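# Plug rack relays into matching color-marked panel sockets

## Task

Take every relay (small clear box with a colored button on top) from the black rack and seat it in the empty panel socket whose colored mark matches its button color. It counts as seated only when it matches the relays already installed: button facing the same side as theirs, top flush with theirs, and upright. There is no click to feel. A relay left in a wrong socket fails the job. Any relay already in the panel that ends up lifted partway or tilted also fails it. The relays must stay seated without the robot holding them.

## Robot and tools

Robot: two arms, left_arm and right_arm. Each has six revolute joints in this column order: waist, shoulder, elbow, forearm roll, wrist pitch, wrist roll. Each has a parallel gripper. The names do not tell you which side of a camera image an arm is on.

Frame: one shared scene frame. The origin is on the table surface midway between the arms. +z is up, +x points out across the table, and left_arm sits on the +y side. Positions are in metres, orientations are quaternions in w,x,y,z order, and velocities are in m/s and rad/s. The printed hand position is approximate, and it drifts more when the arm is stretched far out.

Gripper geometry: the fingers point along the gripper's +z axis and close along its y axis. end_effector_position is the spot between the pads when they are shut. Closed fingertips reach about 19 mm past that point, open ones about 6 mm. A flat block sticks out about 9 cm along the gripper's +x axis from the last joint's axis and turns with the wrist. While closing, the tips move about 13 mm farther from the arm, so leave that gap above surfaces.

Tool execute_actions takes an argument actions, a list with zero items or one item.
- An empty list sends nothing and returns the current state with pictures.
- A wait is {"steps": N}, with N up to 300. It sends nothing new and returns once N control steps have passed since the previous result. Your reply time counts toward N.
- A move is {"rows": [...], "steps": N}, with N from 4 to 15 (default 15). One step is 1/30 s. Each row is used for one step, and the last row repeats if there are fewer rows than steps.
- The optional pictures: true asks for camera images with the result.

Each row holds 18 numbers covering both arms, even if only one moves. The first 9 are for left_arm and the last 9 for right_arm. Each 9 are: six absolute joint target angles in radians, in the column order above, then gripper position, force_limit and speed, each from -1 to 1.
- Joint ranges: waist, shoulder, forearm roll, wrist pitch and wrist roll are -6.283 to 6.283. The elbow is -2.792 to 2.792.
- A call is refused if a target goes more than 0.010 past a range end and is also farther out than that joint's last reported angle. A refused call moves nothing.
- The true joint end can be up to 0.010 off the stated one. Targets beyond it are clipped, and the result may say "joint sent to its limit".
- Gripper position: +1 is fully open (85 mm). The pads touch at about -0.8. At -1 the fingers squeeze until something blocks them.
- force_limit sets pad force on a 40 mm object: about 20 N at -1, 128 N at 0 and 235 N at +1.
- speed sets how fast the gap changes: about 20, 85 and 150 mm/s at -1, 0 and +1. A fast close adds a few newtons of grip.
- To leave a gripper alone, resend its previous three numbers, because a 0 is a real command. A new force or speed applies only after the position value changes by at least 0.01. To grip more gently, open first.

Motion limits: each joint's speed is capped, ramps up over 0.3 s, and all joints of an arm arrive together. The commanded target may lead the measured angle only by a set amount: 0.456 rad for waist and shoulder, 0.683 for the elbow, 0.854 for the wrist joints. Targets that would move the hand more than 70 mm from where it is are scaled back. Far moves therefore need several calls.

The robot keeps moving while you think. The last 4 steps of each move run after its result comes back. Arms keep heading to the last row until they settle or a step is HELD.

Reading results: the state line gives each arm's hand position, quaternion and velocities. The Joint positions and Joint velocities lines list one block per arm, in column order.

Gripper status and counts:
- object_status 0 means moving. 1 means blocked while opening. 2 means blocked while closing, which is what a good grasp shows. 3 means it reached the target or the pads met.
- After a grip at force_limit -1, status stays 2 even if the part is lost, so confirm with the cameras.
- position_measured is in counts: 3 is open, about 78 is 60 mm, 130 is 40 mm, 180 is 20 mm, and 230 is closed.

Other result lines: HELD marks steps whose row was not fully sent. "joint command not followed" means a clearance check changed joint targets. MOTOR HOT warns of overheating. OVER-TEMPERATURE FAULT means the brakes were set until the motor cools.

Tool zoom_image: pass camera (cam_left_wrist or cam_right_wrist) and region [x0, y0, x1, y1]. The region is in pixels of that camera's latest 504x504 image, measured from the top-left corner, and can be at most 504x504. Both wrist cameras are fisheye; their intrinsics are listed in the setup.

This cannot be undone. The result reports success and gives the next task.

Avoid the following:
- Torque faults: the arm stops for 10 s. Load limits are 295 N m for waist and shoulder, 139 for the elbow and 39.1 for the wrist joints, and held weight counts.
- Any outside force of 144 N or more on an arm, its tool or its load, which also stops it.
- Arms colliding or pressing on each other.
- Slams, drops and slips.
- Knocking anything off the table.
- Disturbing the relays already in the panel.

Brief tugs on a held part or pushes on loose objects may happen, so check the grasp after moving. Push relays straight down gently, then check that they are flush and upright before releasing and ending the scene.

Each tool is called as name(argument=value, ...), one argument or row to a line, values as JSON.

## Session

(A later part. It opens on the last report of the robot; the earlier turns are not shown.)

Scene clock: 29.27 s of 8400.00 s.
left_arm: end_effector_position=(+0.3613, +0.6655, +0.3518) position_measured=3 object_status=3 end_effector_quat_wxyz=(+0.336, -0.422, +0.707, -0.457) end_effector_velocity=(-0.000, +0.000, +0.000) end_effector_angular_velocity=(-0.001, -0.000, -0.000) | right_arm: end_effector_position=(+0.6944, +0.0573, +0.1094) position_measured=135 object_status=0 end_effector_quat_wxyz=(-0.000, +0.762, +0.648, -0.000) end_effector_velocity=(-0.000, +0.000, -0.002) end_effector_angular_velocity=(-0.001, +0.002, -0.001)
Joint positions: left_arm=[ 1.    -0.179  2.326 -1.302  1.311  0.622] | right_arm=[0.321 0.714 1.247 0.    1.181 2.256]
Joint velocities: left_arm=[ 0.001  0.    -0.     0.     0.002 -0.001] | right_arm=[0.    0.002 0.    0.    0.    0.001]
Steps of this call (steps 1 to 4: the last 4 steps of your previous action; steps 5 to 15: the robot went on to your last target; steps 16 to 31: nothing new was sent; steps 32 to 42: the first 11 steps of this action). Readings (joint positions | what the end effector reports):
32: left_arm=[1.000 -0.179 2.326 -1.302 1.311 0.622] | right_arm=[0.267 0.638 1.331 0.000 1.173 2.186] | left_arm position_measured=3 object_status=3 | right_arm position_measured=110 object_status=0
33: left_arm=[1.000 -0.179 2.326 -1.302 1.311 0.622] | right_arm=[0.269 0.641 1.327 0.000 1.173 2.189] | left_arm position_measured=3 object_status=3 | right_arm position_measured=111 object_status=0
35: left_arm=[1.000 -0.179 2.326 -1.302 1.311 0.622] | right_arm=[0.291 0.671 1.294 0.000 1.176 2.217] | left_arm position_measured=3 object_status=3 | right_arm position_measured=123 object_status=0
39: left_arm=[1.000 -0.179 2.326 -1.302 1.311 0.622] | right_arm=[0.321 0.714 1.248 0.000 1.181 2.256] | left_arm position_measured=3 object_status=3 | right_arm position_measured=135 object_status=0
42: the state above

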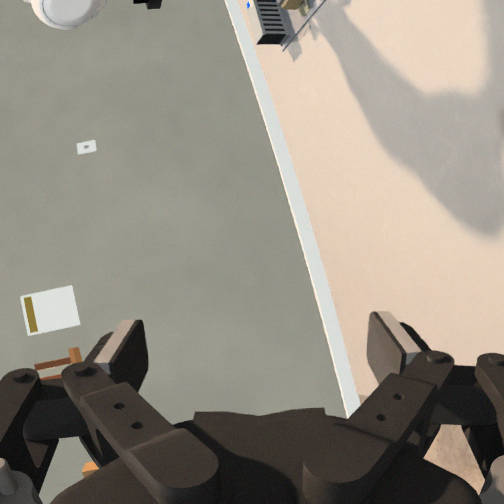

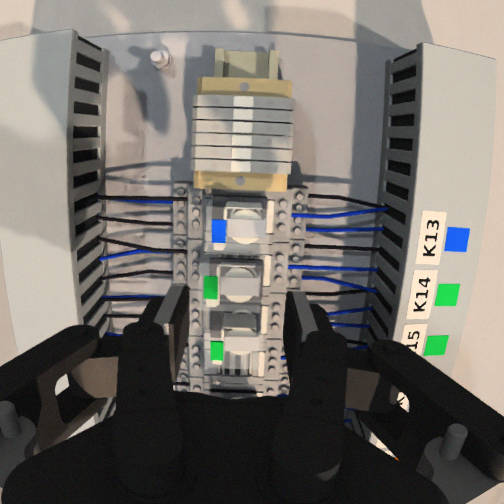

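execute_actions(
  actions=[
    {"rows":[[1.0,-0.179,2.326,-1.302,1.311,0.622,1,0,0,0.3208,0.7202,1.2544,0,1.167,2.2564,-0.05,-0.8,0.5],[1.0,-0.179,2.326,-1.302,1.311,0.622,1,0,0,0.3208,0.7243,1.2588,0,1.1586,2.2564,-0.05,-0.8,0.5],[1.0,-0.179,2.326,-1.302,1.311,0.622,1,0,0,0.3208,0.7283,1.2631,0,1.1502,2.2564,-0.05,-0.8,0.5],[1.0,-0.179,2.326,-1.302,1.311,0.622,1,0,0,0.3208,0.7324,1.2675,0,1.1417,2.2564,-0.05,-0.8,0.5],[1.0,-0.179,2.326,-1.302,1.311,0.622,1,0,0,0.3208,0.7351,1.2704,0,1.1361,2.2564,-0.05,-0.8,0.5],[1.0,-0.179,2.326,-1.302,1.311,0.622,1,0,0,0.3208,0.7351,1.2704,0,1.1361,2.2564,-0.05,-0.8,0.5],[1.0,-0.179,2.326,-1.302,1.311,0.622,1,0,0,0.3208,0.7351,1.2704,0,1.1361,2.2564,-0.05,-0.8,0.5],[1.0,-0.179,2.326,-1.302,1.311,0.622,1,0,0,0.3208,0.7351,1.2704,0,1.1361,2.2564,-1,-0.8,-0.3]],"steps":15},
  ],
)

execute_actions(
  actions=[
    {"rows":[[1.0,-0.179,2.326,-1.302,1.311,0.622,1,0,0,0.3208,0.7351,1.2704,0,1.1361,2.2564,-1,-0.8,-0.3]],"steps":10},
  ],
  pictures=true,
)

Scene clock: 29.93 s of 8400.00 s.
left_arm: end_effector_position=(+0.3613, +0.6655, +0.3518) position_measured=3 object_status=3 end_effector_quat_wxyz=(+0.336, -0.422, +0.707, -0.457) end_effector_velocity=(+0.000, -0.000, +0.000) end_effector_angular_velocity=(-0.000, +0.000, -0.000) | right_arm: end_effector_position=(+0.6945, +0.0573, +0.0780) position_measured=143 object_status=0 end_effector_quat_wxyz=(+0.000, +0.762, +0.648, +0.000) end_effector_velocity=(-0.000, +0.001, +0.000) end_effector_angular_velocity=(+0.000, -0.001, +0.002)
Joint positions: left_arm=[ 1.    -0.179  2.326 -1.302  1.311  0.622] | right_arm=[ 0.321  0.735  1.27  -0.     1.136  2.256]
Joint velocities: left_arm=[-0.001 -0.    -0.001 -0.    -0.    -0.001] | right_arm=[ 0.001  0.    -0.    -0.    -0.001 -0.   ]
Steps of this call (steps 1 to 4: the last 4 steps of your previous action; steps 5 to 9: the robot went on to your last target; steps 10 to 20: the first 11 steps of this action). Readings (joint positions | what the end effector reports):
10: left_arm=[1.000 -0.179 2.326 -1.302 1.311 0.622] | right_arm=[0.321 0.714 1.247 0.000 1.181 2.256] | left_arm position_measured=3 object_status=3 | right_arm position_measured=135 object_status=3
11: left_arm=[1.000 -0.179 2.326 -1.302 1.311 0.622] | right_arm=[0.321 0.715 1.250 0.000 1.176 2.256] | left_arm position_measured=3 object_status=3 | right_arm position_measured=135 object_status=3
13: left_arm=[1.000 -0.179 2.326 -1.302 1.311 0.622] | right_arm=[0.321 0.724 1.260 -0.000 1.158 2.256] | left_arm position_measured=3 object_status=3 | right_arm position_measured=135 object_status=3
17: left_arm=[1.000 -0.179 2.326 -1.302 1.311 0.622] | right_arm=[0.321 0.735 1.270 -0.000 1.137 2.256] | left_arm position_measured=3 object_status=3 | right_arm position_measured=135 object_status=0
20: the state above

Scene clock: 30.27 s of 8400.00 s.
left_arm: end_effector_position=(+0.3613, +0.6655, +0.3518) position_measured=3 object_status=3 end_effector_quat_wxyz=(+0.336, -0.422, +0.707, -0.457) end_effector_velocity=(-0.000, +0.001, +0.000) end_effector_angular_velocity=(+0.001, +0.000, +0.002) | right_arm: end_effector_position=(+0.6944, +0.0573, +0.0779) position_measured=164 object_status=2 end_effector_quat_wxyz=(+0.000, +0.762, +0.648, +0.000) end_effector_velocity=(+0.000, -0.000, -0.002) end_effector_angular_velocity=(-0.001, +0.001, -0.000)
Joint positions: left_arm=[ 1.    -0.179  2.326 -1.302  1.311  0.622] | right_arm=[ 0.321  0.735  1.27  -0.     1.136  2.256]
Joint velocities: left_arm=[ 0.001 -0.    -0.     0.    -0.001  0.   ] | right_arm=[-0.     0.002  0.    -0.    -0.001 -0.   ]
Steps of this call (steps 1 to 4: the last 4 steps of your previous action; steps 5 to 10: the first 6 steps of this action). Readings (joint positions | what the end effector reports):
5: left_arm=[1.000 -0.179 2.326 -1.302 1.311 0.622] | right_arm=[0.321 0.735 1.270 -0.000 1.136 2.256] | left_arm position_measured=3 object_status=3 | right_arm position_measured=164 object_status=0
6: left_arm=[1.000 -0.179 2.326 -1.302 1.311 0.622] | right_arm=[0.321 0.735 1.270 -0.000 1.136 2.256] | left_arm position_measured=3 object_status=3 | right_arm position_measured=164 object_status=0
8: left_arm=[1.000 -0.179 2.326 -1.302 1.311 0.622] | right_arm=[0.321 0.735 1.270 -0.000 1.136 2.256] | left_arm position_measured=3 object_status=3 | right_arm position_measured=164 object_status=0
10: the state above

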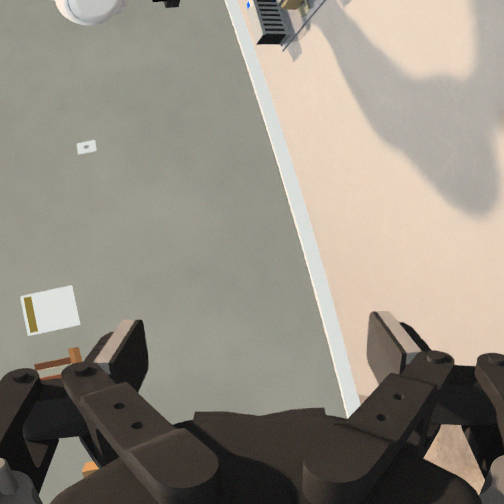

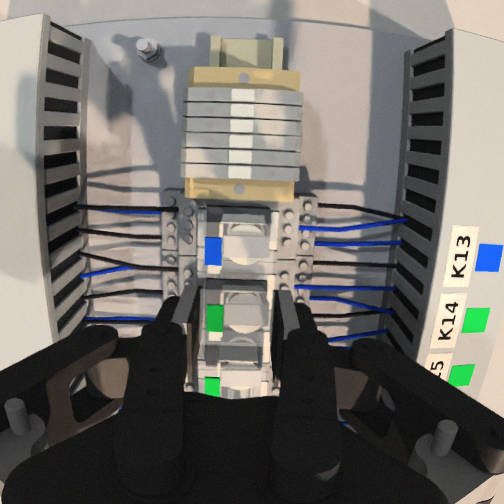

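execute_actions(
  actions=[
    {"rows":[[1.0,-0.179,2.326,-1.302,1.311,0.622,1,0,0,0.3208,0.7324,1.2675,0,1.1417,2.2564,-1,-0.8,-0.3],[1.0,-0.179,2.326,-1.302,1.311,0.622,1,0,0,0.3208,0.7297,1.2646,0,1.1474,2.2564,-1,-0.8,-0.3],[1.0,-0.179,2.326,-1.302,1.311,0.622,1,0,0,0.3208,0.7256,1.2602,0,1.1558,2.2564,-1,-0.8,-0.3],[1.0,-0.179,2.326,-1.302,1.311,0.622,1,0,0,0.3208,0.7202,1.2544,0,1.167,2.2564,-1,-0.8,-0.3],[1.0,-0.179,2.326,-1.302,1.311,0.622,1,0,0,0.3208,0.7134,1.2471,0,1.1811,2.2564,-1,-0.8,-0.3],[1.0,-0.179,2.326,-1.302,1.311,0.622,1,0,0,0.3208,0.7066,1.2390,0,1.196,2.2564,-1,-0.8,-0.3]],"steps":14},
  ],
  pictures=true,
)

zoom_image(
  camera="cam_right_wrist",
  region=[170,200,310,390],
)

Scene clock: 32.67 s of 8400.00 s.
left_arm: end_effector_position=(+0.3613, +0.6655, +0.3518) position_measured=3 object_status=3 end_effector_quat_wxyz=(+0.336, -0.422, +0.707, -0.457) end_effector_velocity=(-0.000, +0.001, -0.000) end_effector_angular_velocity=(+0.001, -0.000, +0.001) | right_arm: end_effector_position=(+0.6944, +0.0573, +0.1203) position_measured=164 object_status=2 end_effector_quat_wxyz=(+0.000, +0.762, +0.648, +0.000) end_effector_velocity=(-0.006, -0.003, -0.004) end_effector_angular_velocity=(-0.009, +0.016, -0.000)
Joint positions: left_arm=[ 1.    -0.179  2.326 -1.302  1.311  0.622] | right_arm=[0.321 0.707 1.239 0.    1.196 2.256]
Joint velocities: left_arm=[ 0.001  0.    -0.    -0.    -0.     0.001] | right_arm=[ 0.    -0.     0.008  0.     0.011 -0.   ]
Steps of this call (steps 1 to 4: the last 4 steps of your previous action; steps 5 to 15: the robot went on to your last target; steps 16 to 62: nothing new was sent; steps 63 to 72: the first 10 steps of this action). Readings (joint positions | what the end effector reports):
63: left_arm=[1.000 -0.179 2.326 -1.302 1.311 0.622] | right_arm=[0.321 0.735 1.270 0.000 1.136 2.256] | left_arm position_measured=3 object_status=3 | right_arm position_measured=164 object_status=2
64: left_arm=[1.000 -0.179 2.326 -1.302 1.311 0.622] | right_arm=[0.321 0.734 1.269 0.000 1.138 2.256] | left_arm position_measured=3 object_status=3 | right_arm position_measured=164 object_status=2
66: left_arm=[1.000 -0.179 2.326 -1.302 1.311 0.622] | right_arm=[0.321 0.729 1.263 0.000 1.150 2.256] | left_arm position_measured=3 object_status=3 | right_arm position_measured=164 object_status=2
70: left_arm=[1.000 -0.179 2.326 -1.302 1.311 0.622] | right_arm=[0.321 0.709 1.241 0.000 1.192 2.256] | left_arm position_measured=3 object_status=3 | right_arm position_measured=164 object_status=2
72: the state above

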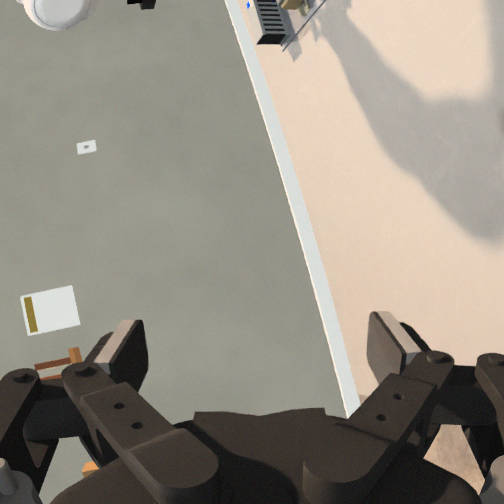

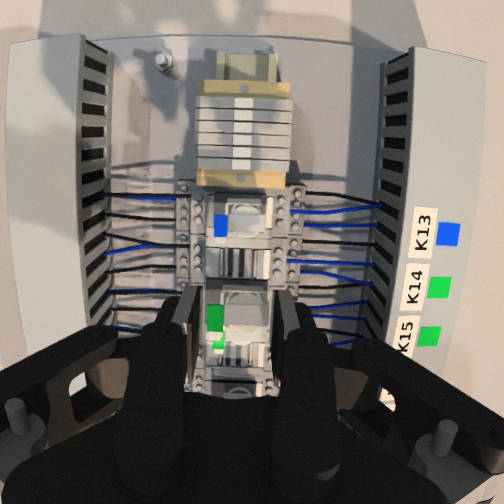

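Region (170, 200, 310, 390) of cam_right_wrist's 504x504 image, scaled by 2.653, with more detail than that image has; it fills the left 371 columns of this view, and the rest is white.

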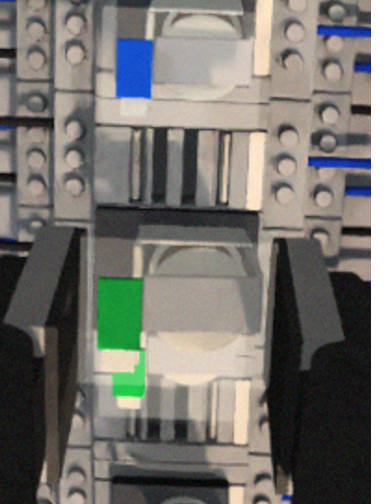

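execute_actions(
  actions=[
    {"rows":[[1.0,-0.179,2.326,-1.302,1.311,0.622,1,0,0,0.3208,0.68,1.2,0,1.2616,2.2564,-1,-0.8,-0.3],[1.0,-0.179,2.326,-1.302,1.311,0.622,1,0,0,0.3208,0.68,1.2,0,1.2616,2.2564,-1,-0.8,-0.3],[1.0,-0.179,2.326,-1.302,1.311,0.622,1,0,0,0.3208,0.68,1.2,0,1.2616,2.2564,-1,-0.8,-0.3],[1.0,-0.179,2.326,-1.302,1.311,0.622,1,0,0,0.0264,0.4507,1.6071,0,1.0838,2.262,-1,-0.8,-0.3]],"steps":15},
  ],
)

execute_actions(
  actions=[
    {"rows":[[1.0,-0.179,2.326,-1.302,1.311,0.622,1,0,0,0.0264,0.4507,1.6071,0,1.0838,2.262,-1,-0.8,-0.3]],"steps":10},
  ],
)

execute_actions(
  actions=[
    {"rows":[[1.0,-0.179,2.326,-1.302,1.311,0.622,1,0,0,0.0264,0.5046,1.6567,0,0.9803,2.262,-1,-0.8,-0.3]],"steps":15},
  ],
  pictures=true,
)

Scene clock: 33.70 s of 8400.00 s.
left_arm: end_effector_position=(+0.3613, +0.6655, +0.3518) position_measured=3 object_status=3 end_effector_quat_wxyz=(+0.336, -0.422, +0.707, -0.457) end_effector_velocity=(-0.000, -0.000, +0.000) end_effector_angular_velocity=(+0.001, -0.001, -0.002) | right_arm: end_effector_position=(+0.6963, -0.0481, +0.1703) position_measured=164 object_status=2 end_effector_quat_wxyz=(+0.001, +0.795, +0.606, +0.004) end_effector_velocity=(-0.056, -0.551, -0.046) end_effector_angular_velocity=(-0.010, +0.023, -0.561)
Joint positions: left_arm=[ 1.    -0.179  2.326 -1.302  1.311  0.622] | right_arm=[ 0.215  0.594  1.337 -0.     1.202  2.258]
Joint velocities: left_arm=[ 0.001 -0.     0.     0.     0.002  0.003] | right_arm=[-0.55  -0.419  0.784  0.    -0.341  0.01 ]
Steps of this call (steps 1 to 4: the last 4 steps of your previous action; steps 5 to 15: the robot went on to your last target; steps 16 to 20: nothing new was sent; steps 21 to 31: the first 11 steps of this action). Readings (joint positions | what the end effector reports):
21: left_arm=[1.000 -0.179 2.326 -1.302 1.311 0.622] | right_arm=[0.321 0.706 1.239 0.000 1.196 2.256] | left_arm position_measured=3 object_status=3 | right_arm position_measured=164 object_status=2
22: left_arm=[1.000 -0.179 2.326 -1.302 1.311 0.622] | right_arm=[0.321 0.705 1.235 -0.000 1.204 2.256] | left_arm position_measured=3 object_status=3 | right_arm position_measured=164 object_status=2
24: left_arm=[1.000 -0.179 2.326 -1.302 1.311 0.622] | right_arm=[0.321 0.687 1.208 -0.000 1.246 2.256] | left_arm position_measured=3 object_status=3 | right_arm position_measured=164 object_status=2
28: left_arm=[1.000 -0.179 2.326 -1.302 1.311 0.622] | right_arm=[0.271 0.636 1.255 0.000 1.237 2.257] | left_arm position_measured=3 object_status=3 | right_arm position_measured=164 object_status=2
31: the state above

Scene clock: 34.03 s of 8400.00 s.
left_arm: end_effector_position=(+0.3613, +0.6655, +0.3518) position_measured=3 object_status=3 end_effector_quat_wxyz=(+0.336, -0.422, +0.707, -0.457) end_effector_velocity=(-0.001, +0.002, +0.000) end_effector_angular_velocity=(+0.000, +0.000, +0.004) | right_arm: end_effector_position=(+0.6520, -0.2201, +0.1508) position_measured=164 object_status=2 end_effector_quat_wxyz=(+0.000, +0.848, +0.530, +0.000) end_effector_velocity=(-0.107, -0.253, -0.031) end_effector_angular_velocity=(-0.002, +0.008, -0.293)
Joint positions: left_arm=[ 1.    -0.179  2.326 -1.302  1.311  0.622] | right_arm=[ 0.034  0.457  1.596 -0.     1.089  2.262]
Joint velocities: left_arm=[ 0.003  0.    -0.001 -0.    -0.001 -0.   ] | right_arm=[-0.288 -0.221  0.406  0.    -0.177  0.005]
Steps of this call (steps 1 to 4: the last 4 steps of your previous action; steps 5 to 10: the first 6 steps of this action). Readings (joint positions | what the end effector reports):
5: left_arm=[1.000 -0.179 2.326 -1.302 1.311 0.622] | right_arm=[0.121 0.523 1.471 -0.000 1.143 2.260] | left_arm position_measured=3 object_status=3 | right_arm position_measured=164 object_status=2
6: left_arm=[1.000 -0.179 2.326 -1.302 1.311 0.622] | right_arm=[0.102 0.508 1.499 -0.000 1.131 2.261] | left_arm position_measured=3 object_status=3 | right_arm position_measured=164 object_status=2
8: left_arm=[1.000 -0.179 2.326 -1.302 1.311 0.622] | right_arm=[0.064 0.479 1.553 -0.000 1.107 2.261] | left_arm position_measured=3 object_status=3 | right_arm position_measured=164 object_status=2
10: the state above

Scene clock: 34.53 s of 8400.00 s.
left_arm: end_effector_position=(+0.3613, +0.6655, +0.3518) position_measured=3 object_status=3 end_effector_quat_wxyz=(+0.336, -0.422, +0.707, -0.457) end_effector_velocity=(-0.000, +0.001, +0.000) end_effector_angular_velocity=(-0.000, +0.000, +0.002) | right_arm: end_effector_position=(+0.6492, -0.2269, +0.0847) position_measured=164 object_status=2 end_effector_quat_wxyz=(+0.000, +0.850, +0.527, -0.000) end_effector_velocity=(-0.001, -0.001, -0.000) end_effector_angular_velocity=(+0.001, +0.001, -0.001)
Joint positions: left_arm=[ 1.    -0.179  2.326 -1.302  1.311  0.622] | right_arm=[ 0.026  0.505  1.656 -0.     0.98   2.262]
Joint velocities: left_arm=[ 0.001 -0.    -0.001  0.    -0.    -0.001] | right_arm=[-0.001 -0.001  0.003  0.001 -0.     0.   ]
Steps of this call (steps 1 to 4: the last 4 steps of your previous action; steps 5 to 15: the first 11 steps of this action). Readings (joint positions | what the end effector reports):
5: left_arm=[1.000 -0.179 2.326 -1.302 1.311 0.622] | right_arm=[0.027 0.451 1.607 0.000 1.084 2.262] | left_arm position_measured=3 object_status=3 | right_arm position_measured=164 object_status=2
6: left_arm=[1.000 -0.179 2.326 -1.302 1.311 0.622] | right_arm=[0.027 0.454 1.610 0.000 1.076 2.262] | left_arm position_measured=3 object_status=3 | right_arm position_measured=164 object_status=2
8: left_arm=[1.000 -0.179 2.326 -1.302 1.311 0.622] | right_arm=[0.027 0.481 1.636 0.000 1.023 2.262] | left_arm position_measured=3 object_status=3 | right_arm position_measured=164 object_status=2
12: left_arm=[1.000 -0.179 2.326 -1.302 1.311 0.622] | right_arm=[0.026 0.505 1.656 -0.000 0.980 2.262] | left_arm position_measured=3 object_status=3 | right_arm position_measured=164 object_status=2
15: the state above

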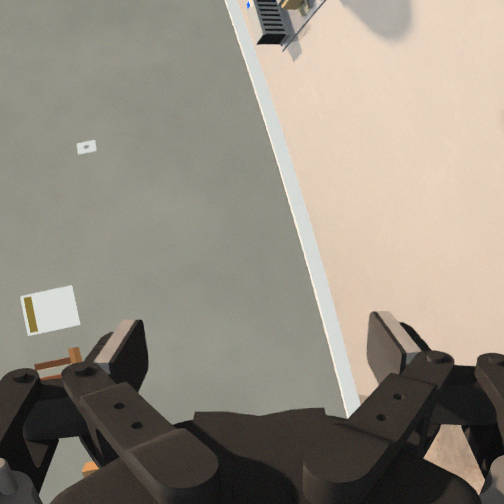

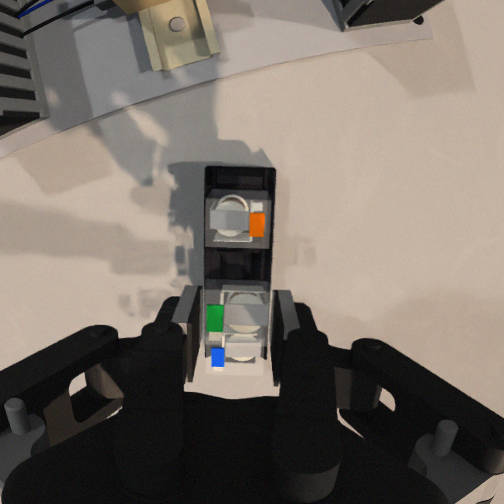

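execute_actions(
  actions=[
    {"rows":[[1.0,-0.179,2.326,-1.302,1.311,0.622,1,0,0,0.0305,0.508,1.6512,0,0.9824,2.266,-1,-0.8,-0.3],[1.0,-0.179,2.326,-1.302,1.311,0.622,1,0,0,0.0305,0.508,1.6512,0,0.9824,2.266,-1,-0.8,-0.3],[1.0,-0.179,2.326,-1.302,1.311,0.622,1,0,0,0.0305,0.508,1.6512,0,0.9824,2.266,-1,-0.8,-0.3],[1.0,-0.179,2.326,-1.302,1.311,0.622,1,0,0,0.0305,0.5116,1.6539,0,0.976,2.266,-1,-0.8,-0.3],[1.0,-0.179,2.326,-1.302,1.311,0.622,1,0,0,0.0305,0.5152,1.6566,0,0.9697,2.266,-1,-0.8,-0.3],[1.0,-0.179,2.326,-1.302,1.311,0.622,1,0,0,0.0305,0.5188,1.6593,0,0.9634,2.266,-1,-0.8,-0.3],[1.0,-0.179,2.326,-1.302,1.311,0.622,1,0,0,0.0305,0.522,1.6617,0,0.9578,2.266,-1,-0.8,-0.3],[1.0,-0.179,2.326,-1.302,1.311,0.622,1,0,0,0.0305,0.5252,1.6641,0,0.9522,2.266,-1,-0.8,-0.3]],"steps":15},
  ],
  pictures=true,
)

zoom_image(
  camera="cam_right_wrist",
  region=[170,170,310,390],
)

Scene clock: 35.30 s of 8400.00 s.
left_arm: end_effector_position=(+0.3613, +0.6655, +0.3518) position_measured=3 object_status=3 end_effector_quat_wxyz=(+0.336, -0.422, +0.707, -0.457) end_effector_velocity=(+0.000, -0.000, +0.000) end_effector_angular_velocity=(+0.000, +0.000, -0.001) | right_arm: end_effector_position=(+0.6503, -0.2233, +0.0658) position_measured=164 object_status=2 end_effector_quat_wxyz=(-0.000, +0.850, +0.527, -0.000) end_effector_velocity=(+0.004, +0.002, -0.000) end_effector_angular_velocity=(+0.003, -0.014, +0.001)
Joint positions: left_arm=[ 1.    -0.179  2.326 -1.302  1.311  0.622] | right_arm=[0.03  0.525 1.664 0.    0.953 2.266]
Joint velocities: left_arm=[-0.001  0.    -0.     0.    -0.     0.   ] | right_arm=[ 0.001  0.001 -0.    -0.    -0.015  0.   ]
Steps of this call (steps 1 to 4: the last 4 steps of your previous action; steps 5 to 12: the robot went on to your last target; steps 13 to 23: the first 11 steps of this action). Readings (joint positions | what the end effector reports):
13: left_arm=[1.000 -0.179 2.326 -1.302 1.311 0.622] | right_arm=[0.027 0.505 1.657 -0.000 0.980 2.262] | left_arm position_measured=3 object_status=3 | right_arm position_measured=164 object_status=2
14: left_arm=[1.000 -0.179 2.326 -1.302 1.311 0.622] | right_arm=[0.028 0.506 1.654 0.000 0.980 2.264] | left_arm position_measured=3 object_status=3 | right_arm position_measured=164 object_status=2
16: left_arm=[1.000 -0.179 2.326 -1.302 1.311 0.622] | right_arm=[0.030 0.507 1.652 0.000 0.982 2.266] | left_arm position_measured=3 object_status=3 | right_arm position_measured=164 object_status=2
20: left_arm=[1.000 -0.179 2.326 -1.302 1.311 0.622] | right_arm=[0.030 0.519 1.660 0.000 0.962 2.266] | left_arm position_measured=3 object_status=3 | right_arm position_measured=164 object_status=2
23: the state above

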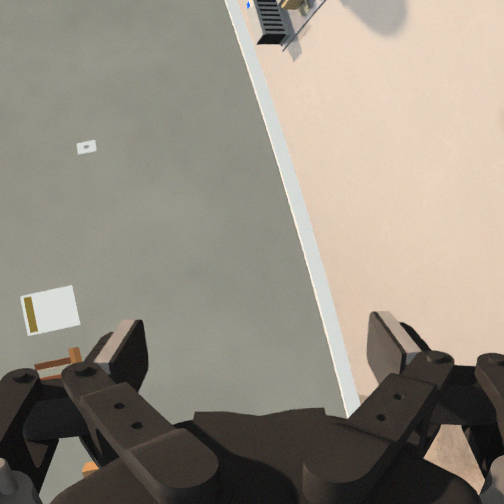

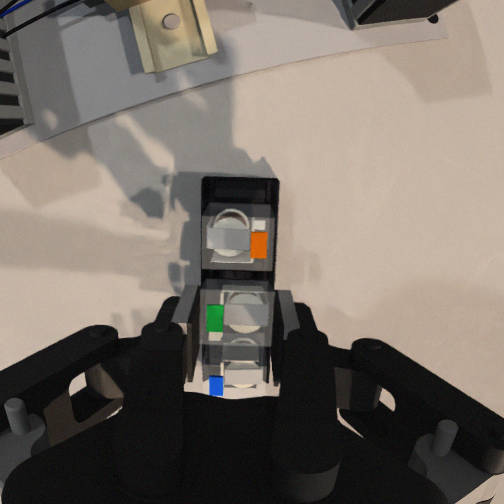

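Region (170, 170, 310, 390) of cam_right_wrist's 504x504 image, scaled by 2.291, with more detail than that image has; it fills the left 321 columns of this view, and the rest is white.

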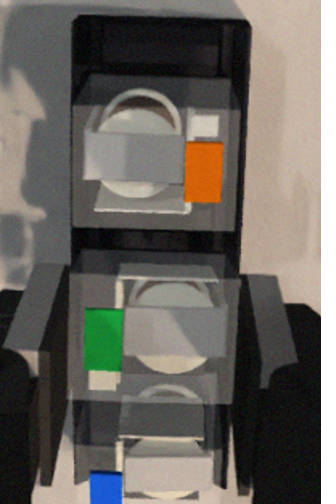

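execute_actions(
  actions=[
    {"rows":[[1.0,-0.179,2.326,-1.302,1.311,0.622,1,0,0,0.0305,0.5272,1.6652,0,0.9492,2.266,-1,-0.8,-0.3],[1.0,-0.179,2.326,-1.302,1.311,0.622,1,0,0,0.0305,0.529,1.6666,0,0.946,2.266,-1,-0.8,-0.3],[1.0,-0.179,2.326,-1.302,1.311,0.622,1,0,0,0.0305,0.5308,1.668,0,0.9428,2.266,-1,-0.8,-0.3],[1.0,-0.179,2.326,-1.302,1.311,0.622,1,0,0,0.0305,0.5326,1.6693,0,0.9397,2.266,-1,-0.8,-0.3],[1.0,-0.179,2.326,-1.302,1.311,0.622,1,0,0,0.0305,0.5326,1.6693,0,0.9397,2.266,-1,-0.8,-0.3],[1.0,-0.179,2.326,-1.302,1.311,0.622,1,0,0,0.0305,0.5326,1.6693,0,0.9397,2.266,-1,-0.8,-0.3],[1.0,-0.179,2.326,-1.302,1.311,0.622,1,0,0,0.0305,0.5326,1.6693,0,0.9397,2.266,0.0,-0.5,0.3]],"steps":15},
  ],
)

execute_actions(
  actions=[
    {"rows":[[1.0,-0.179,2.326,-1.302,1.311,0.622,1,0,0,0.0305,0.5326,1.6693,0,0.9397,2.266,0.0,-0.5,0.3]],"steps":10},
  ],
  pictures=true,
)

Scene clock: 35.93 s of 8400.00 s.
left_arm: end_effector_position=(+0.3613, +0.6655, +0.3518) position_measured=3 object_status=3 end_effector_quat_wxyz=(+0.336, -0.422, +0.707, -0.457) end_effector_velocity=(+0.000, -0.000, +0.000) end_effector_angular_velocity=(-0.000, +0.000, +0.000) | right_arm: end_effector_position=(+0.6502, -0.2234, +0.0576) position_measured=144 object_status=0 end_effector_quat_wxyz=(+0.000, +0.850, +0.527, +0.000) end_effector_velocity=(-0.000, +0.000, -0.000) end_effector_angular_velocity=(+0.000, +0.001, +0.000)
Joint positions: left_arm=[ 1.    -0.179  2.326 -1.302  1.311  0.622] | right_arm=[ 0.031  0.533  1.669 -0.     0.94   2.266]
Joint velocities: left_arm=[-0.001 -0.    -0.    -0.    -0.001 -0.001] | right_arm=[ 0.     0.     0.001  0.    -0.    -0.   ]
Steps of this call (steps 1 to 4: the last 4 steps of your previous action; steps 5 to 8: the robot went on to your last target; steps 9 to 19: the first 11 steps of this action). Readings (joint positions | what the end effector reports):
9: left_arm=[1.000 -0.179 2.326 -1.302 1.311 0.622] | right_arm=[0.030 0.525 1.664 0.000 0.952 2.266] | left_arm position_measured=3 object_status=3 | right_arm position_measured=164 object_status=2
10: left_arm=[1.000 -0.179 2.326 -1.302 1.311 0.622] | right_arm=[0.031 0.526 1.665 0.000 0.950 2.266] | left_arm position_measured=3 object_status=3 | right_arm position_measured=164 object_status=2
12: left_arm=[1.000 -0.179 2.326 -1.302 1.311 0.622] | right_arm=[0.031 0.530 1.667 0.000 0.945 2.266] | left_arm position_measured=3 object_status=3 | right_arm position_measured=164 object_status=2
16: left_arm=[1.000 -0.179 2.326 -1.302 1.311 0.622] | right_arm=[0.031 0.533 1.669 -0.000 0.940 2.266] | left_arm position_measured=3 object_status=3 | right_arm position_measured=163 object_status=0
19: the state above

Scene clock: 36.27 s of 8400.00 s.
left_arm: end_effector_position=(+0.3613, +0.6655, +0.3518) position_measured=3 object_status=3 end_effector_quat_wxyz=(+0.336, -0.422, +0.707, -0.457) end_effector_velocity=(+0.000, -0.000, +0.000) end_effector_angular_velocity=(-0.000, -0.000, -0.001) | right_arm: end_effector_position=(+0.6502, -0.2234, +0.0576) position_measured=129 object_status=0 end_effector_quat_wxyz=(+0.000, +0.850, +0.527, -0.000) end_effector_velocity=(+0.000, -0.001, +0.000) end_effector_angular_velocity=(+0.000, -0.000, -0.001)
Joint positions: left_arm=[ 1.    -0.179  2.326 -1.302  1.311  0.622] | right_arm=[ 0.031  0.533  1.669 -0.     0.94   2.266]
Joint velocities: left_arm=[-0.001  0.    -0.    -0.     0.001  0.   ] | right_arm=[-0.001 -0.001  0.    -0.    -0.     0.   ]
Steps of this call (steps 1 to 4: the last 4 steps of your previous action; steps 5 to 10: the first 6 steps of this action). Readings (joint positions | what the end effector reports):
5: left_arm=[1.000 -0.179 2.326 -1.302 1.311 0.622] | right_arm=[0.031 0.533 1.669 -0.000 0.940 2.266] | left_arm position_measured=3 object_status=3 | right_arm position_measured=129 object_status=0
6: left_arm=[1.000 -0.179 2.326 -1.302 1.311 0.622] | right_arm=[0.031 0.533 1.669 -0.000 0.940 2.266] | left_arm position_measured=3 object_status=3 | right_arm position_measured=129 object_status=0
8: left_arm=[1.000 -0.179 2.326 -1.302 1.311 0.622] | right_arm=[0.031 0.533 1.669 -0.000 0.940 2.266] | left_arm position_measured=3 object_status=3 | right_arm position_measured=129 object_status=0
10: the state above

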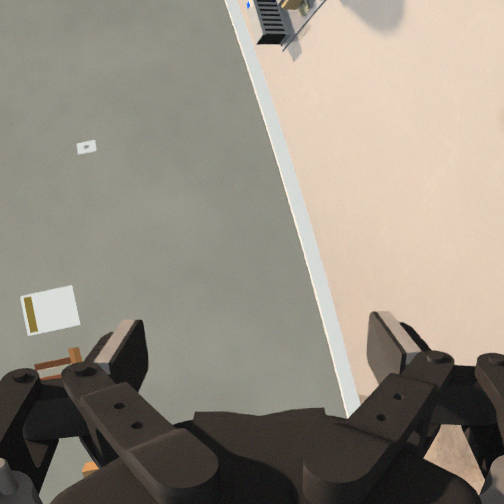

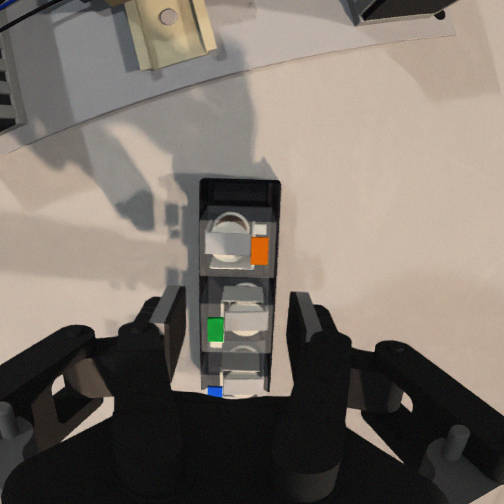

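execute_actions(
  actions=[
    {"rows":[[1.0,-0.179,2.326,-1.302,1.311,0.622,1,0,0,0.0254,0.5283,1.6762,0,0.9371,2.261,0.0,-0.5,0.3],[1.0,-0.179,2.326,-1.302,1.311,0.622,1,0,0,0.0254,0.5283,1.6762,0,0.9371,2.261,0.0,-0.5,0.3],[1.0,-0.179,2.326,-1.302,1.311,0.622,1,0,0,0.0254,0.5283,1.6762,0,0.9371,2.261,0.0,-0.5,0.3],[1.0,-0.179,2.326,-1.302,1.311,0.622,1,0,0,0.0254,0.5352,1.6813,0,0.9251,2.261,0.0,-0.5,0.3]],"steps":13},
  ],
  pictures=true,
)

Scene clock: 36.83 s of 8400.00 s.
left_arm: end_effector_position=(+0.3613, +0.6655, +0.3518) position_measured=3 object_status=3 end_effector_quat_wxyz=(+0.336, -0.422, +0.707, -0.457) end_effector_velocity=(-0.000, +0.000, -0.000) end_effector_angular_velocity=(-0.000, +0.001, +0.002) | right_arm: end_effector_position=(+0.6478, -0.2279, +0.0503) position_measured=129 object_status=3 end_effector_quat_wxyz=(+0.000, +0.850, +0.527, -0.000) end_effector_velocity=(+0.000, +0.000, -0.001) end_effector_angular_velocity=(+0.001, -0.000, +0.001)
Joint positions: left_arm=[ 1.    -0.179  2.326 -1.302  1.311  0.622] | right_arm=[ 0.025  0.535  1.681 -0.     0.925  2.261]
Joint velocities: left_arm=[ 0.001  0.     0.     0.    -0.001 -0.   ] | right_arm=[ 0.     0.001 -0.     0.001 -0.001 -0.001]
Steps of this call (steps 1 to 4: the last 4 steps of your previous action; steps 5 to 8: the robot went on to your last target; steps 9 to 17: the first 9 steps of this action). Readings (joint positions | what the end effector reports):
9: left_arm=[1.000 -0.179 2.326 -1.302 1.311 0.622] | right_arm=[0.030 0.533 1.669 -0.000 0.940 2.266] | left_arm position_measured=3 object_status=3 | right_arm position_measured=129 object_status=3
10: left_arm=[1.000 -0.179 2.326 -1.302 1.311 0.622] | right_arm=[0.028 0.531 1.673 -0.000 0.938 2.265] | left_arm position_measured=3 object_status=3 | right_arm position_measured=129 object_status=3
12: left_arm=[1.000 -0.179 2.326 -1.302 1.311 0.622] | right_arm=[0.026 0.529 1.676 -0.000 0.937 2.262] | left_arm position_measured=3 object_status=3 | right_arm position_measured=129 object_status=3
16: left_arm=[1.000 -0.179 2.326 -1.302 1.311 0.622] | right_arm=[0.025 0.535 1.681 -0.000 0.925 2.261] | left_arm position_measured=3 object_status=3 | right_arm position_measured=129 object_status=3
17: the state above

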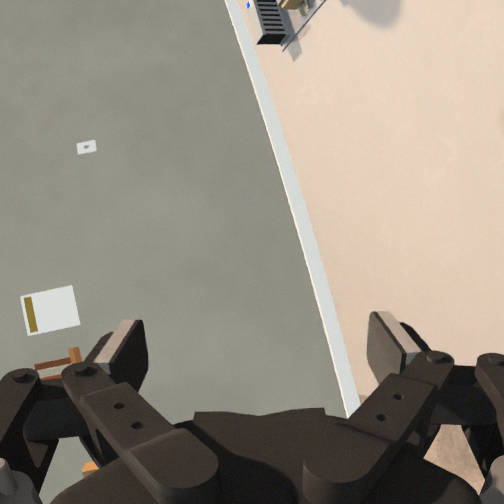

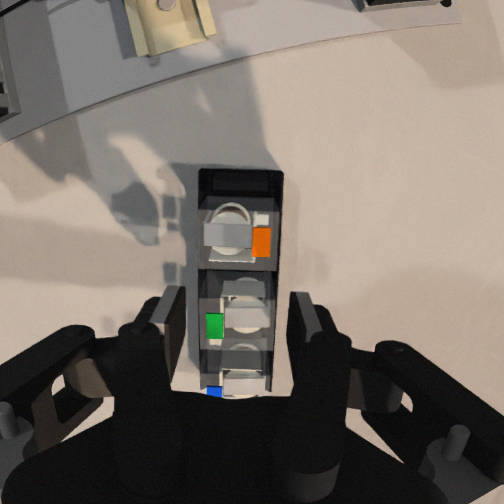

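execute_actions(
  actions=[
    {"rows":[[1.0,-0.179,2.326,-1.302,1.311,0.622,1,0,0,0.0254,0.5352,1.6813,0,0.9251,2.261,-1,-0.5,0.1]],"steps":15},
  ],
)

execute_actions(
  actions=[
    {"rows":[[1.0,-0.179,2.326,-1.302,1.311,0.622,1,0,0,0.0254,0.5352,1.6813,0,0.9251,2.261,-1,-0.5,0.1],[1.0,-0.179,2.326,-1.302,1.311,0.622,1,0,0,0.0254,0.5352,1.6813,0,0.9251,2.261,-1,-0.5,0.1],[1.0,-0.179,2.326,-1.302,1.311,0.622,1,0,0,0.0254,0.528,1.677,0,0.9366,2.261,-1,-0.5,0.1],[1.0,-0.179,2.326,-1.302,1.311,0.622,1,0,0,0.0254,0.519,1.671,0,0.9516,2.261,-1,-0.5,0.1],[1.0,-0.179,2.326,-1.302,1.311,0.622,1,0,0,0.0254,0.508,1.663,0,0.9706,2.261,-1,-0.5,0.1],[1.0,-0.179,2.326,-1.302,1.311,0.622,1,0,0,0.0254,0.495,1.653,0,0.9936,2.261,-1,-0.5,0.1],[1.0,-0.179,2.326,-1.302,1.311,0.622,1,0,0,0.0254,0.43,1.585,0,1.1266,2.261,-1,-0.5,0.1]],"steps":15},
  ],
)

execute_actions(
  actions=[
    {"rows":[[1.0,-0.179,2.326,-1.302,1.311,0.622,1,0,0,0.3183,0.6859,1.219,0,1.2367,2.2539,-1,-0.5,0.1]],"steps":15},
  ],
)

execute_actions(
  actions=[
    {"rows":[[1.0,-0.179,2.326,-1.302,1.311,0.622,1,0,0,0.3183,0.6859,1.219,0,1.2367,2.2539,-1,-0.5,0.1],[1.0,-0.179,2.326,-1.302,1.311,0.622,1,0,0,0.3183,0.6859,1.219,0,1.2367,2.2539,-1,-0.5,0.1],[1.0,-0.179,2.326,-1.302,1.311,0.622,1,0,0,0.3183,0.6859,1.219,0,1.2367,2.2539,-1,-0.5,0.1],[1.0,-0.179,2.326,-1.302,1.311,0.622,1,0,0,0.3183,0.6859,1.219,0,1.2367,2.2539,-1,-0.5,0.1],[1.0,-0.179,2.326,-1.302,1.311,0.622,1,0,0,0.3183,0.6859,1.219,0,1.2367,2.2539,-1,-0.5,0.1],[1.0,-0.179,2.326,-1.302,1.311,0.622,1,0,0,0.3183,0.7102,1.2528,0,1.1786,2.2539,-1,-0.5,0.1]],"steps":15},
  ],
  pictures=true,
)

zoom_image(
  camera="cam_right_wrist",
  region=[160,170,320,400],
)

Scene clock: 37.73 s of 8400.00 s.
left_arm: end_effector_position=(+0.3613, +0.6655, +0.3518) position_measured=3 object_status=3 end_effector_quat_wxyz=(+0.336, -0.422, +0.707, -0.457) end_effector_velocity=(-0.000, +0.000, -0.000) end_effector_angular_velocity=(-0.001, -0.000, +0.001) | right_arm: end_effector_position=(+0.6479, -0.2279, +0.0503) position_measured=165 object_status=0 end_effector_quat_wxyz=(+0.000, +0.850, +0.527, +0.000) end_effector_velocity=(-0.000, +0.000, -0.001) end_effector_angular_velocity=(-0.000, +0.002, +0.000)
Joint positions: left_arm=[ 1.    -0.179  2.326 -1.302  1.311  0.622] | right_arm=[ 0.025  0.535  1.681 -0.     0.925  2.261]
Joint velocities: left_arm=[ 0.001  0.     0.    -0.     0.001  0.   ] | right_arm=[ 0.     0.001  0.    -0.    -0.     0.   ]
Steps of this call (steps 1 to 4: the last 4 steps of your previous action; steps 5 to 15: the robot went on to your last target; step 16: nothing new was sent; steps 17 to 27: the first 11 steps of this action). Readings (joint positions | what the end effector reports):
17: left_arm=[1.000 -0.179 2.326 -1.302 1.311 0.622] | right_arm=[0.025 0.535 1.681 -0.000 0.925 2.261] | left_arm position_measured=3 object_status=3 | right_arm position_measured=129 object_status=0
18: left_arm=[1.000 -0.179 2.326 -1.302 1.311 0.622] | right_arm=[0.025 0.535 1.681 -0.000 0.925 2.261] | left_arm position_measured=3 object_status=3 | right_arm position_measured=129 object_status=0
20: left_arm=[1.000 -0.179 2.326 -1.302 1.311 0.622] | right_arm=[0.025 0.535 1.681 -0.000 0.925 2.261] | left_arm position_measured=3 object_status=3 | right_arm position_measured=139 object_status=0
24: left_arm=[1.000 -0.179 2.326 -1.302 1.311 0.622] | right_arm=[0.025 0.535 1.681 -0.000 0.925 2.261] | left_arm position_measured=3 object_status=3 | right_arm position_measured=165 object_status=0
27: the state above

Scene clock: 38.23 s of 8400.00 s.
left_arm: end_effector_position=(+0.3613, +0.6655, +0.3518) position_measured=3 object_status=3 end_effector_quat_wxyz=(+0.336, -0.422, +0.707, -0.457) end_effector_velocity=(+0.000, -0.000, +0.000) end_effector_angular_velocity=(+0.000, -0.001, -0.001) | right_arm: end_effector_position=(+0.6497, -0.2275, +0.1535) position_measured=165 object_status=2 end_effector_quat_wxyz=(+0.000, +0.850, +0.527, +0.000) end_effector_velocity=(-0.017, -0.004, +0.495) end_effector_angular_velocity=(+0.000, -0.001, +0.001)
Joint positions: left_arm=[ 1.    -0.179  2.326 -1.302  1.311  0.622] | right_arm=[0.025 0.448 1.603 0.    1.089 2.261]
Joint velocities: left_arm=[-0.    -0.    -0.     0.     0.001  0.   ] | right_arm=[ 0.001 -0.395 -0.39  -0.     0.783 -0.   ]
Steps of this call (steps 1 to 4: the last 4 steps of your previous action; steps 5 to 15: the first 11 steps of this action). Readings (joint positions | what the end effector reports):
5: left_arm=[1.000 -0.179 2.326 -1.302 1.311 0.622] | right_arm=[0.025 0.535 1.681 -0.000 0.925 2.261] | left_arm position_measured=3 object_status=3 | right_arm position_measured=165 object_status=2
6: left_arm=[1.000 -0.179 2.326 -1.302 1.311 0.622] | right_arm=[0.025 0.535 1.681 -0.000 0.925 2.261] | left_arm position_measured=3 object_status=3 | right_arm position_measured=165 object_status=2
8: left_arm=[1.000 -0.179 2.326 -1.302 1.311 0.622] | right_arm=[0.025 0.533 1.680 -0.000 0.929 2.261] | left_arm position_measured=3 object_status=3 | right_arm position_measured=165 object_status=2
12: left_arm=[1.000 -0.179 2.326 -1.302 1.311 0.622] | right_arm=[0.025 0.496 1.652 -0.000 0.996 2.261] | left_arm position_measured=3 object_status=3 | right_arm position_measured=165 object_status=2
15: the state above

Scene clock: 38.73 s of 8400.00 s.
left_arm: end_effector_position=(+0.3613, +0.6655, +0.3518) position_measured=3 object_status=3 end_effector_quat_wxyz=(+0.336, -0.422, +0.707, -0.457) end_effector_velocity=(-0.000, +0.000, -0.000) end_effector_angular_velocity=(+0.000, +0.000, +0.001) | right_arm: end_effector_position=(+0.6901, -0.0695, +0.1652) position_measured=165 object_status=2 end_effector_quat_wxyz=(+0.000, +0.801, +0.599, +0.000) end_effector_velocity=(+0.069, +0.547, -0.057) end_effector_angular_velocity=(-0.000, +0.001, +0.570)
Joint positions: left_arm=[ 1.    -0.179  2.326 -1.302  1.311  0.622] | right_arm=[0.195 0.578 1.373 0.    1.19  2.257]
Joint velocities: left_arm=[ 0.001  0.     0.     0.    -0.    -0.   ] | right_arm=[ 0.557  0.487 -0.694 -0.     0.208 -0.013]
Steps of this call (steps 1 to 4: the last 4 steps of your previous action; steps 5 to 15: the first 11 steps of this action). Readings (joint positions | what the end effector reports):
5: left_arm=[1.000 -0.179 2.326 -1.302 1.311 0.622] | right_arm=[0.026 0.430 1.585 0.000 1.126 2.261] | left_arm position_measured=3 object_status=3 | right_arm position_measured=165 object_status=2
6: left_arm=[1.000 -0.179 2.326 -1.302 1.311 0.622] | right_arm=[0.029 0.433 1.580 0.000 1.128 2.261] | left_arm position_measured=3 object_status=3 | right_arm position_measured=165 object_status=2
8: left_arm=[1.000 -0.179 2.326 -1.302 1.311 0.622] | right_arm=[0.059 0.459 1.543 0.000 1.139 2.260] | left_arm position_measured=3 object_status=3 | right_arm position_measured=165 object_status=2
12: left_arm=[1.000 -0.179 2.326 -1.302 1.311 0.622] | right_arm=[0.139 0.528 1.444 0.000 1.169 2.258] | left_arm position_measured=3 object_status=3 | right_arm position_measured=165 object_status=2
15: the state above

Scene clock: 39.23 s of 8400.00 s.
left_arm: end_effector_position=(+0.3613, +0.6655, +0.3518) position_measured=3 object_status=3 end_effector_quat_wxyz=(+0.336, -0.422, +0.707, -0.457) end_effector_velocity=(-0.000, -0.000, -0.000) end_effector_angular_velocity=(-0.000, -0.000, -0.000) | right_arm: end_effector_position=(+0.6937, +0.0539, +0.1089) position_measured=165 object_status=2 end_effector_quat_wxyz=(+0.000, +0.762, +0.648, -0.001) end_effector_velocity=(+0.018, +0.014, +0.027) end_effector_angular_velocity=(+0.039, -0.050, -0.003)
Joint positions: left_arm=[ 1.    -0.179  2.326 -1.302  1.311  0.622] | right_arm=[ 0.318  0.711  1.253 -0.     1.179  2.254]
Joint velocities: left_arm=[ 0.001  0.     0.    -0.     0.001  0.001] | right_arm=[ 0.001 -0.012 -0.031  0.01  -0.02  -0.   ]
Steps of this call (steps 1 to 4: the last 4 steps of your previous action; steps 5 to 15: the first 11 steps of this action). Readings (joint positions | what the end effector reports):
5: left_arm=[1.000 -0.179 2.326 -1.302 1.311 0.622] | right_arm=[0.288 0.659 1.257 0.000 1.225 2.255] | left_arm position_measured=3 object_status=3 | right_arm position_measured=165 object_status=2
6: left_arm=[1.000 -0.179 2.326 -1.302 1.311 0.622] | right_arm=[0.304 0.673 1.237 0.000 1.231 2.254] | left_arm position_measured=3 object_status=3 | right_arm position_measured=165 object_status=2
8: left_arm=[1.000 -0.179 2.326 -1.302 1.311 0.622] | right_arm=[0.318 0.686 1.220 0.000 1.236 2.254] | left_arm position_measured=3 object_status=3 | right_arm position_measured=165 object_status=2
12: left_arm=[1.000 -0.179 2.326 -1.302 1.311 0.622] | right_arm=[0.318 0.696 1.234 0.000 1.210 2.254] | left_arm position_measured=3 object_status=3 | right_arm position_measured=165 object_status=2
15: the state above

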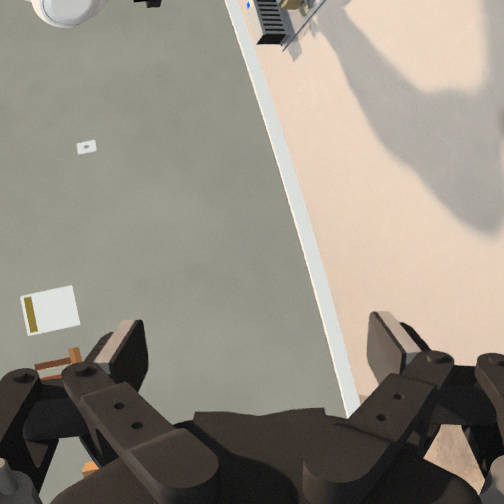

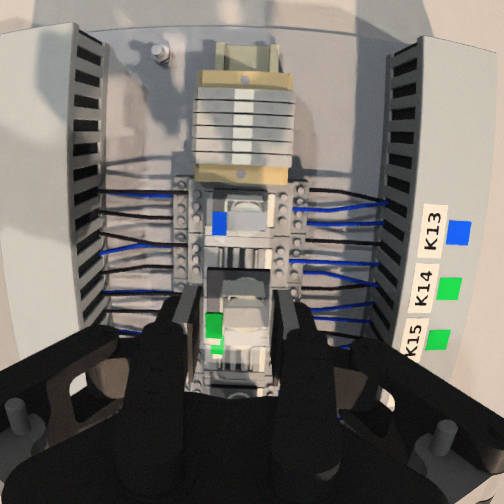

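Region (160, 170, 320, 400) of cam_right_wrist's 504x504 image, scaled by 2.191, with more detail than that image has; it fills the left 351 columns of this view, and the rest is white.

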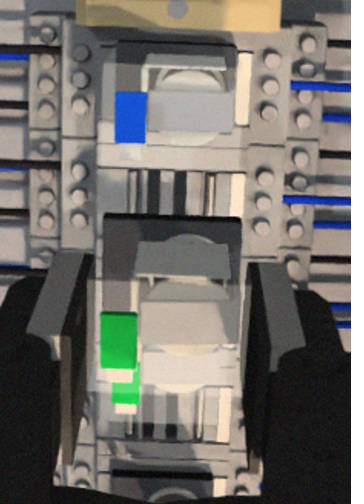

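execute_actions(
  actions=[
    {"rows":[[1.0,-0.179,2.326,-1.302,1.311,0.622,1,0,0,0.3197,0.7102,1.2528,0,1.1786,2.2553,-1,-0.5,0.1],[1.0,-0.179,2.326,-1.302,1.311,0.622,1,0,0,0.3197,0.7102,1.2528,0,1.1786,2.2553,-1,-0.5,0.1],[1.0,-0.179,2.326,-1.302,1.311,0.622,1,0,0,0.3197,0.7136,1.2564,0,1.1716,2.2553,-1,-0.5,0.1],[1.0,-0.179,2.326,-1.302,1.311,0.622,1,0,0,0.3197,0.717,1.26,0,1.1646,2.2553,-1,-0.5,0.1],[1.0,-0.179,2.326,-1.302,1.311,0.622,1,0,0,0.3197,0.7197,1.2629,0,1.159,2.2553,-1,-0.5,0.1],[1.0,-0.179,2.326,-1.302,1.311,0.622,1,0,0,0.3197,0.7218,1.2651,0,1.1547,2.2553,-1,-0.5,0.1],[1.0,-0.179,2.326,-1.302,1.311,0.622,1,0,0,0.3197,0.7238,1.2673,0,1.1505,2.2553,-1,-0.5,0.1],[1.0,-0.179,2.326,-1.302,1.311,0.622,1,0,0,0.3197,0.7252,1.2687,0,1.1477,2.2553,-1,-0.5,0.1],[1.0,-0.179,2.326,-1.302,1.311,0.622,1,0,0,0.3197,0.7266,1.2702,0,1.1448,2.2553,-1,-0.5,0.1],[1.0,-0.179,2.326,-1.302,1.311,0.622,1,0,0,0.3197,0.7279,1.2716,0,1.1421,2.2553,-1,-0.5,0.1]],"steps":15},
  ],
  pictures=true,
)

zoom_image(
  camera="cam_right_wrist",
  region=[160,170,320,400],
)

Scene clock: 40.03 s of 8400.00 s.
left_arm: end_effector_position=(+0.3613, +0.6655, +0.3518) position_measured=3 object_status=3 end_effector_quat_wxyz=(+0.336, -0.422, +0.707, -0.457) end_effector_velocity=(+0.000, -0.000, +0.000) end_effector_angular_velocity=(-0.000, +0.000, -0.001) | right_arm: end_effector_position=(+0.6933, +0.0555, +0.0854) position_measured=165 object_status=2 end_effector_quat_wxyz=(-0.000, +0.762, +0.648, +0.000) end_effector_velocity=(-0.001, -0.000, -0.046) end_effector_angular_velocity=(-0.001, +0.001, +0.000)
Joint positions: left_arm=[ 1.    -0.179  2.326 -1.302  1.311  0.622] | right_arm=[0.32  0.727 1.271 0.    1.144 2.255]
Joint velocities: left_arm=[-0.001  0.    -0.     0.    -0.    -0.   ] | right_arm=[ 0.001  0.031  0.035 -0.001 -0.064  0.001]
Steps of this call (steps 1 to 4: the last 4 steps of your previous action; steps 5 to 13: the robot went on to your last target; steps 14 to 24: the first 11 steps of this action). Readings (joint positions | what the end effector reports):
14: left_arm=[1.000 -0.179 2.326 -1.302 1.311 0.622] | right_arm=[0.318 0.710 1.253 -0.000 1.179 2.254] | left_arm position_measured=3 object_status=3 | right_arm position_measured=165 object_status=2
15: left_arm=[1.000 -0.179 2.326 -1.302 1.311 0.622] | right_arm=[0.319 0.710 1.253 -0.000 1.179 2.254] | left_arm position_measured=3 object_status=3 | right_arm position_measured=165 object_status=2
17: left_arm=[1.000 -0.179 2.326 -1.302 1.311 0.622] | right_arm=[0.320 0.711 1.254 0.000 1.175 2.255] | left_arm position_measured=3 object_status=3 | right_arm position_measured=165 object_status=2
21: left_arm=[1.000 -0.179 2.326 -1.302 1.311 0.622] | right_arm=[0.320 0.722 1.266 0.000 1.153 2.255] | left_arm position_measured=3 object_status=3 | right_arm position_measured=165 object_status=2
24: the state above

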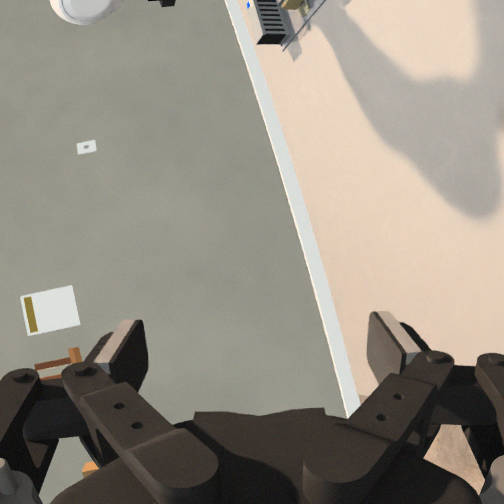

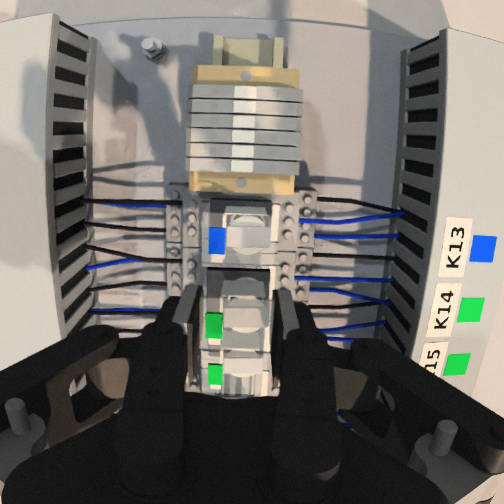

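Region (160, 170, 320, 400) of cam_right_wrist's 504x504 image, scaled by 2.191, with more detail than that image has; it fills the left 351 columns of this view, and the rest is white.

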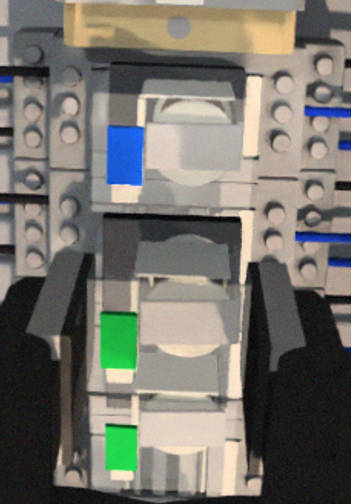

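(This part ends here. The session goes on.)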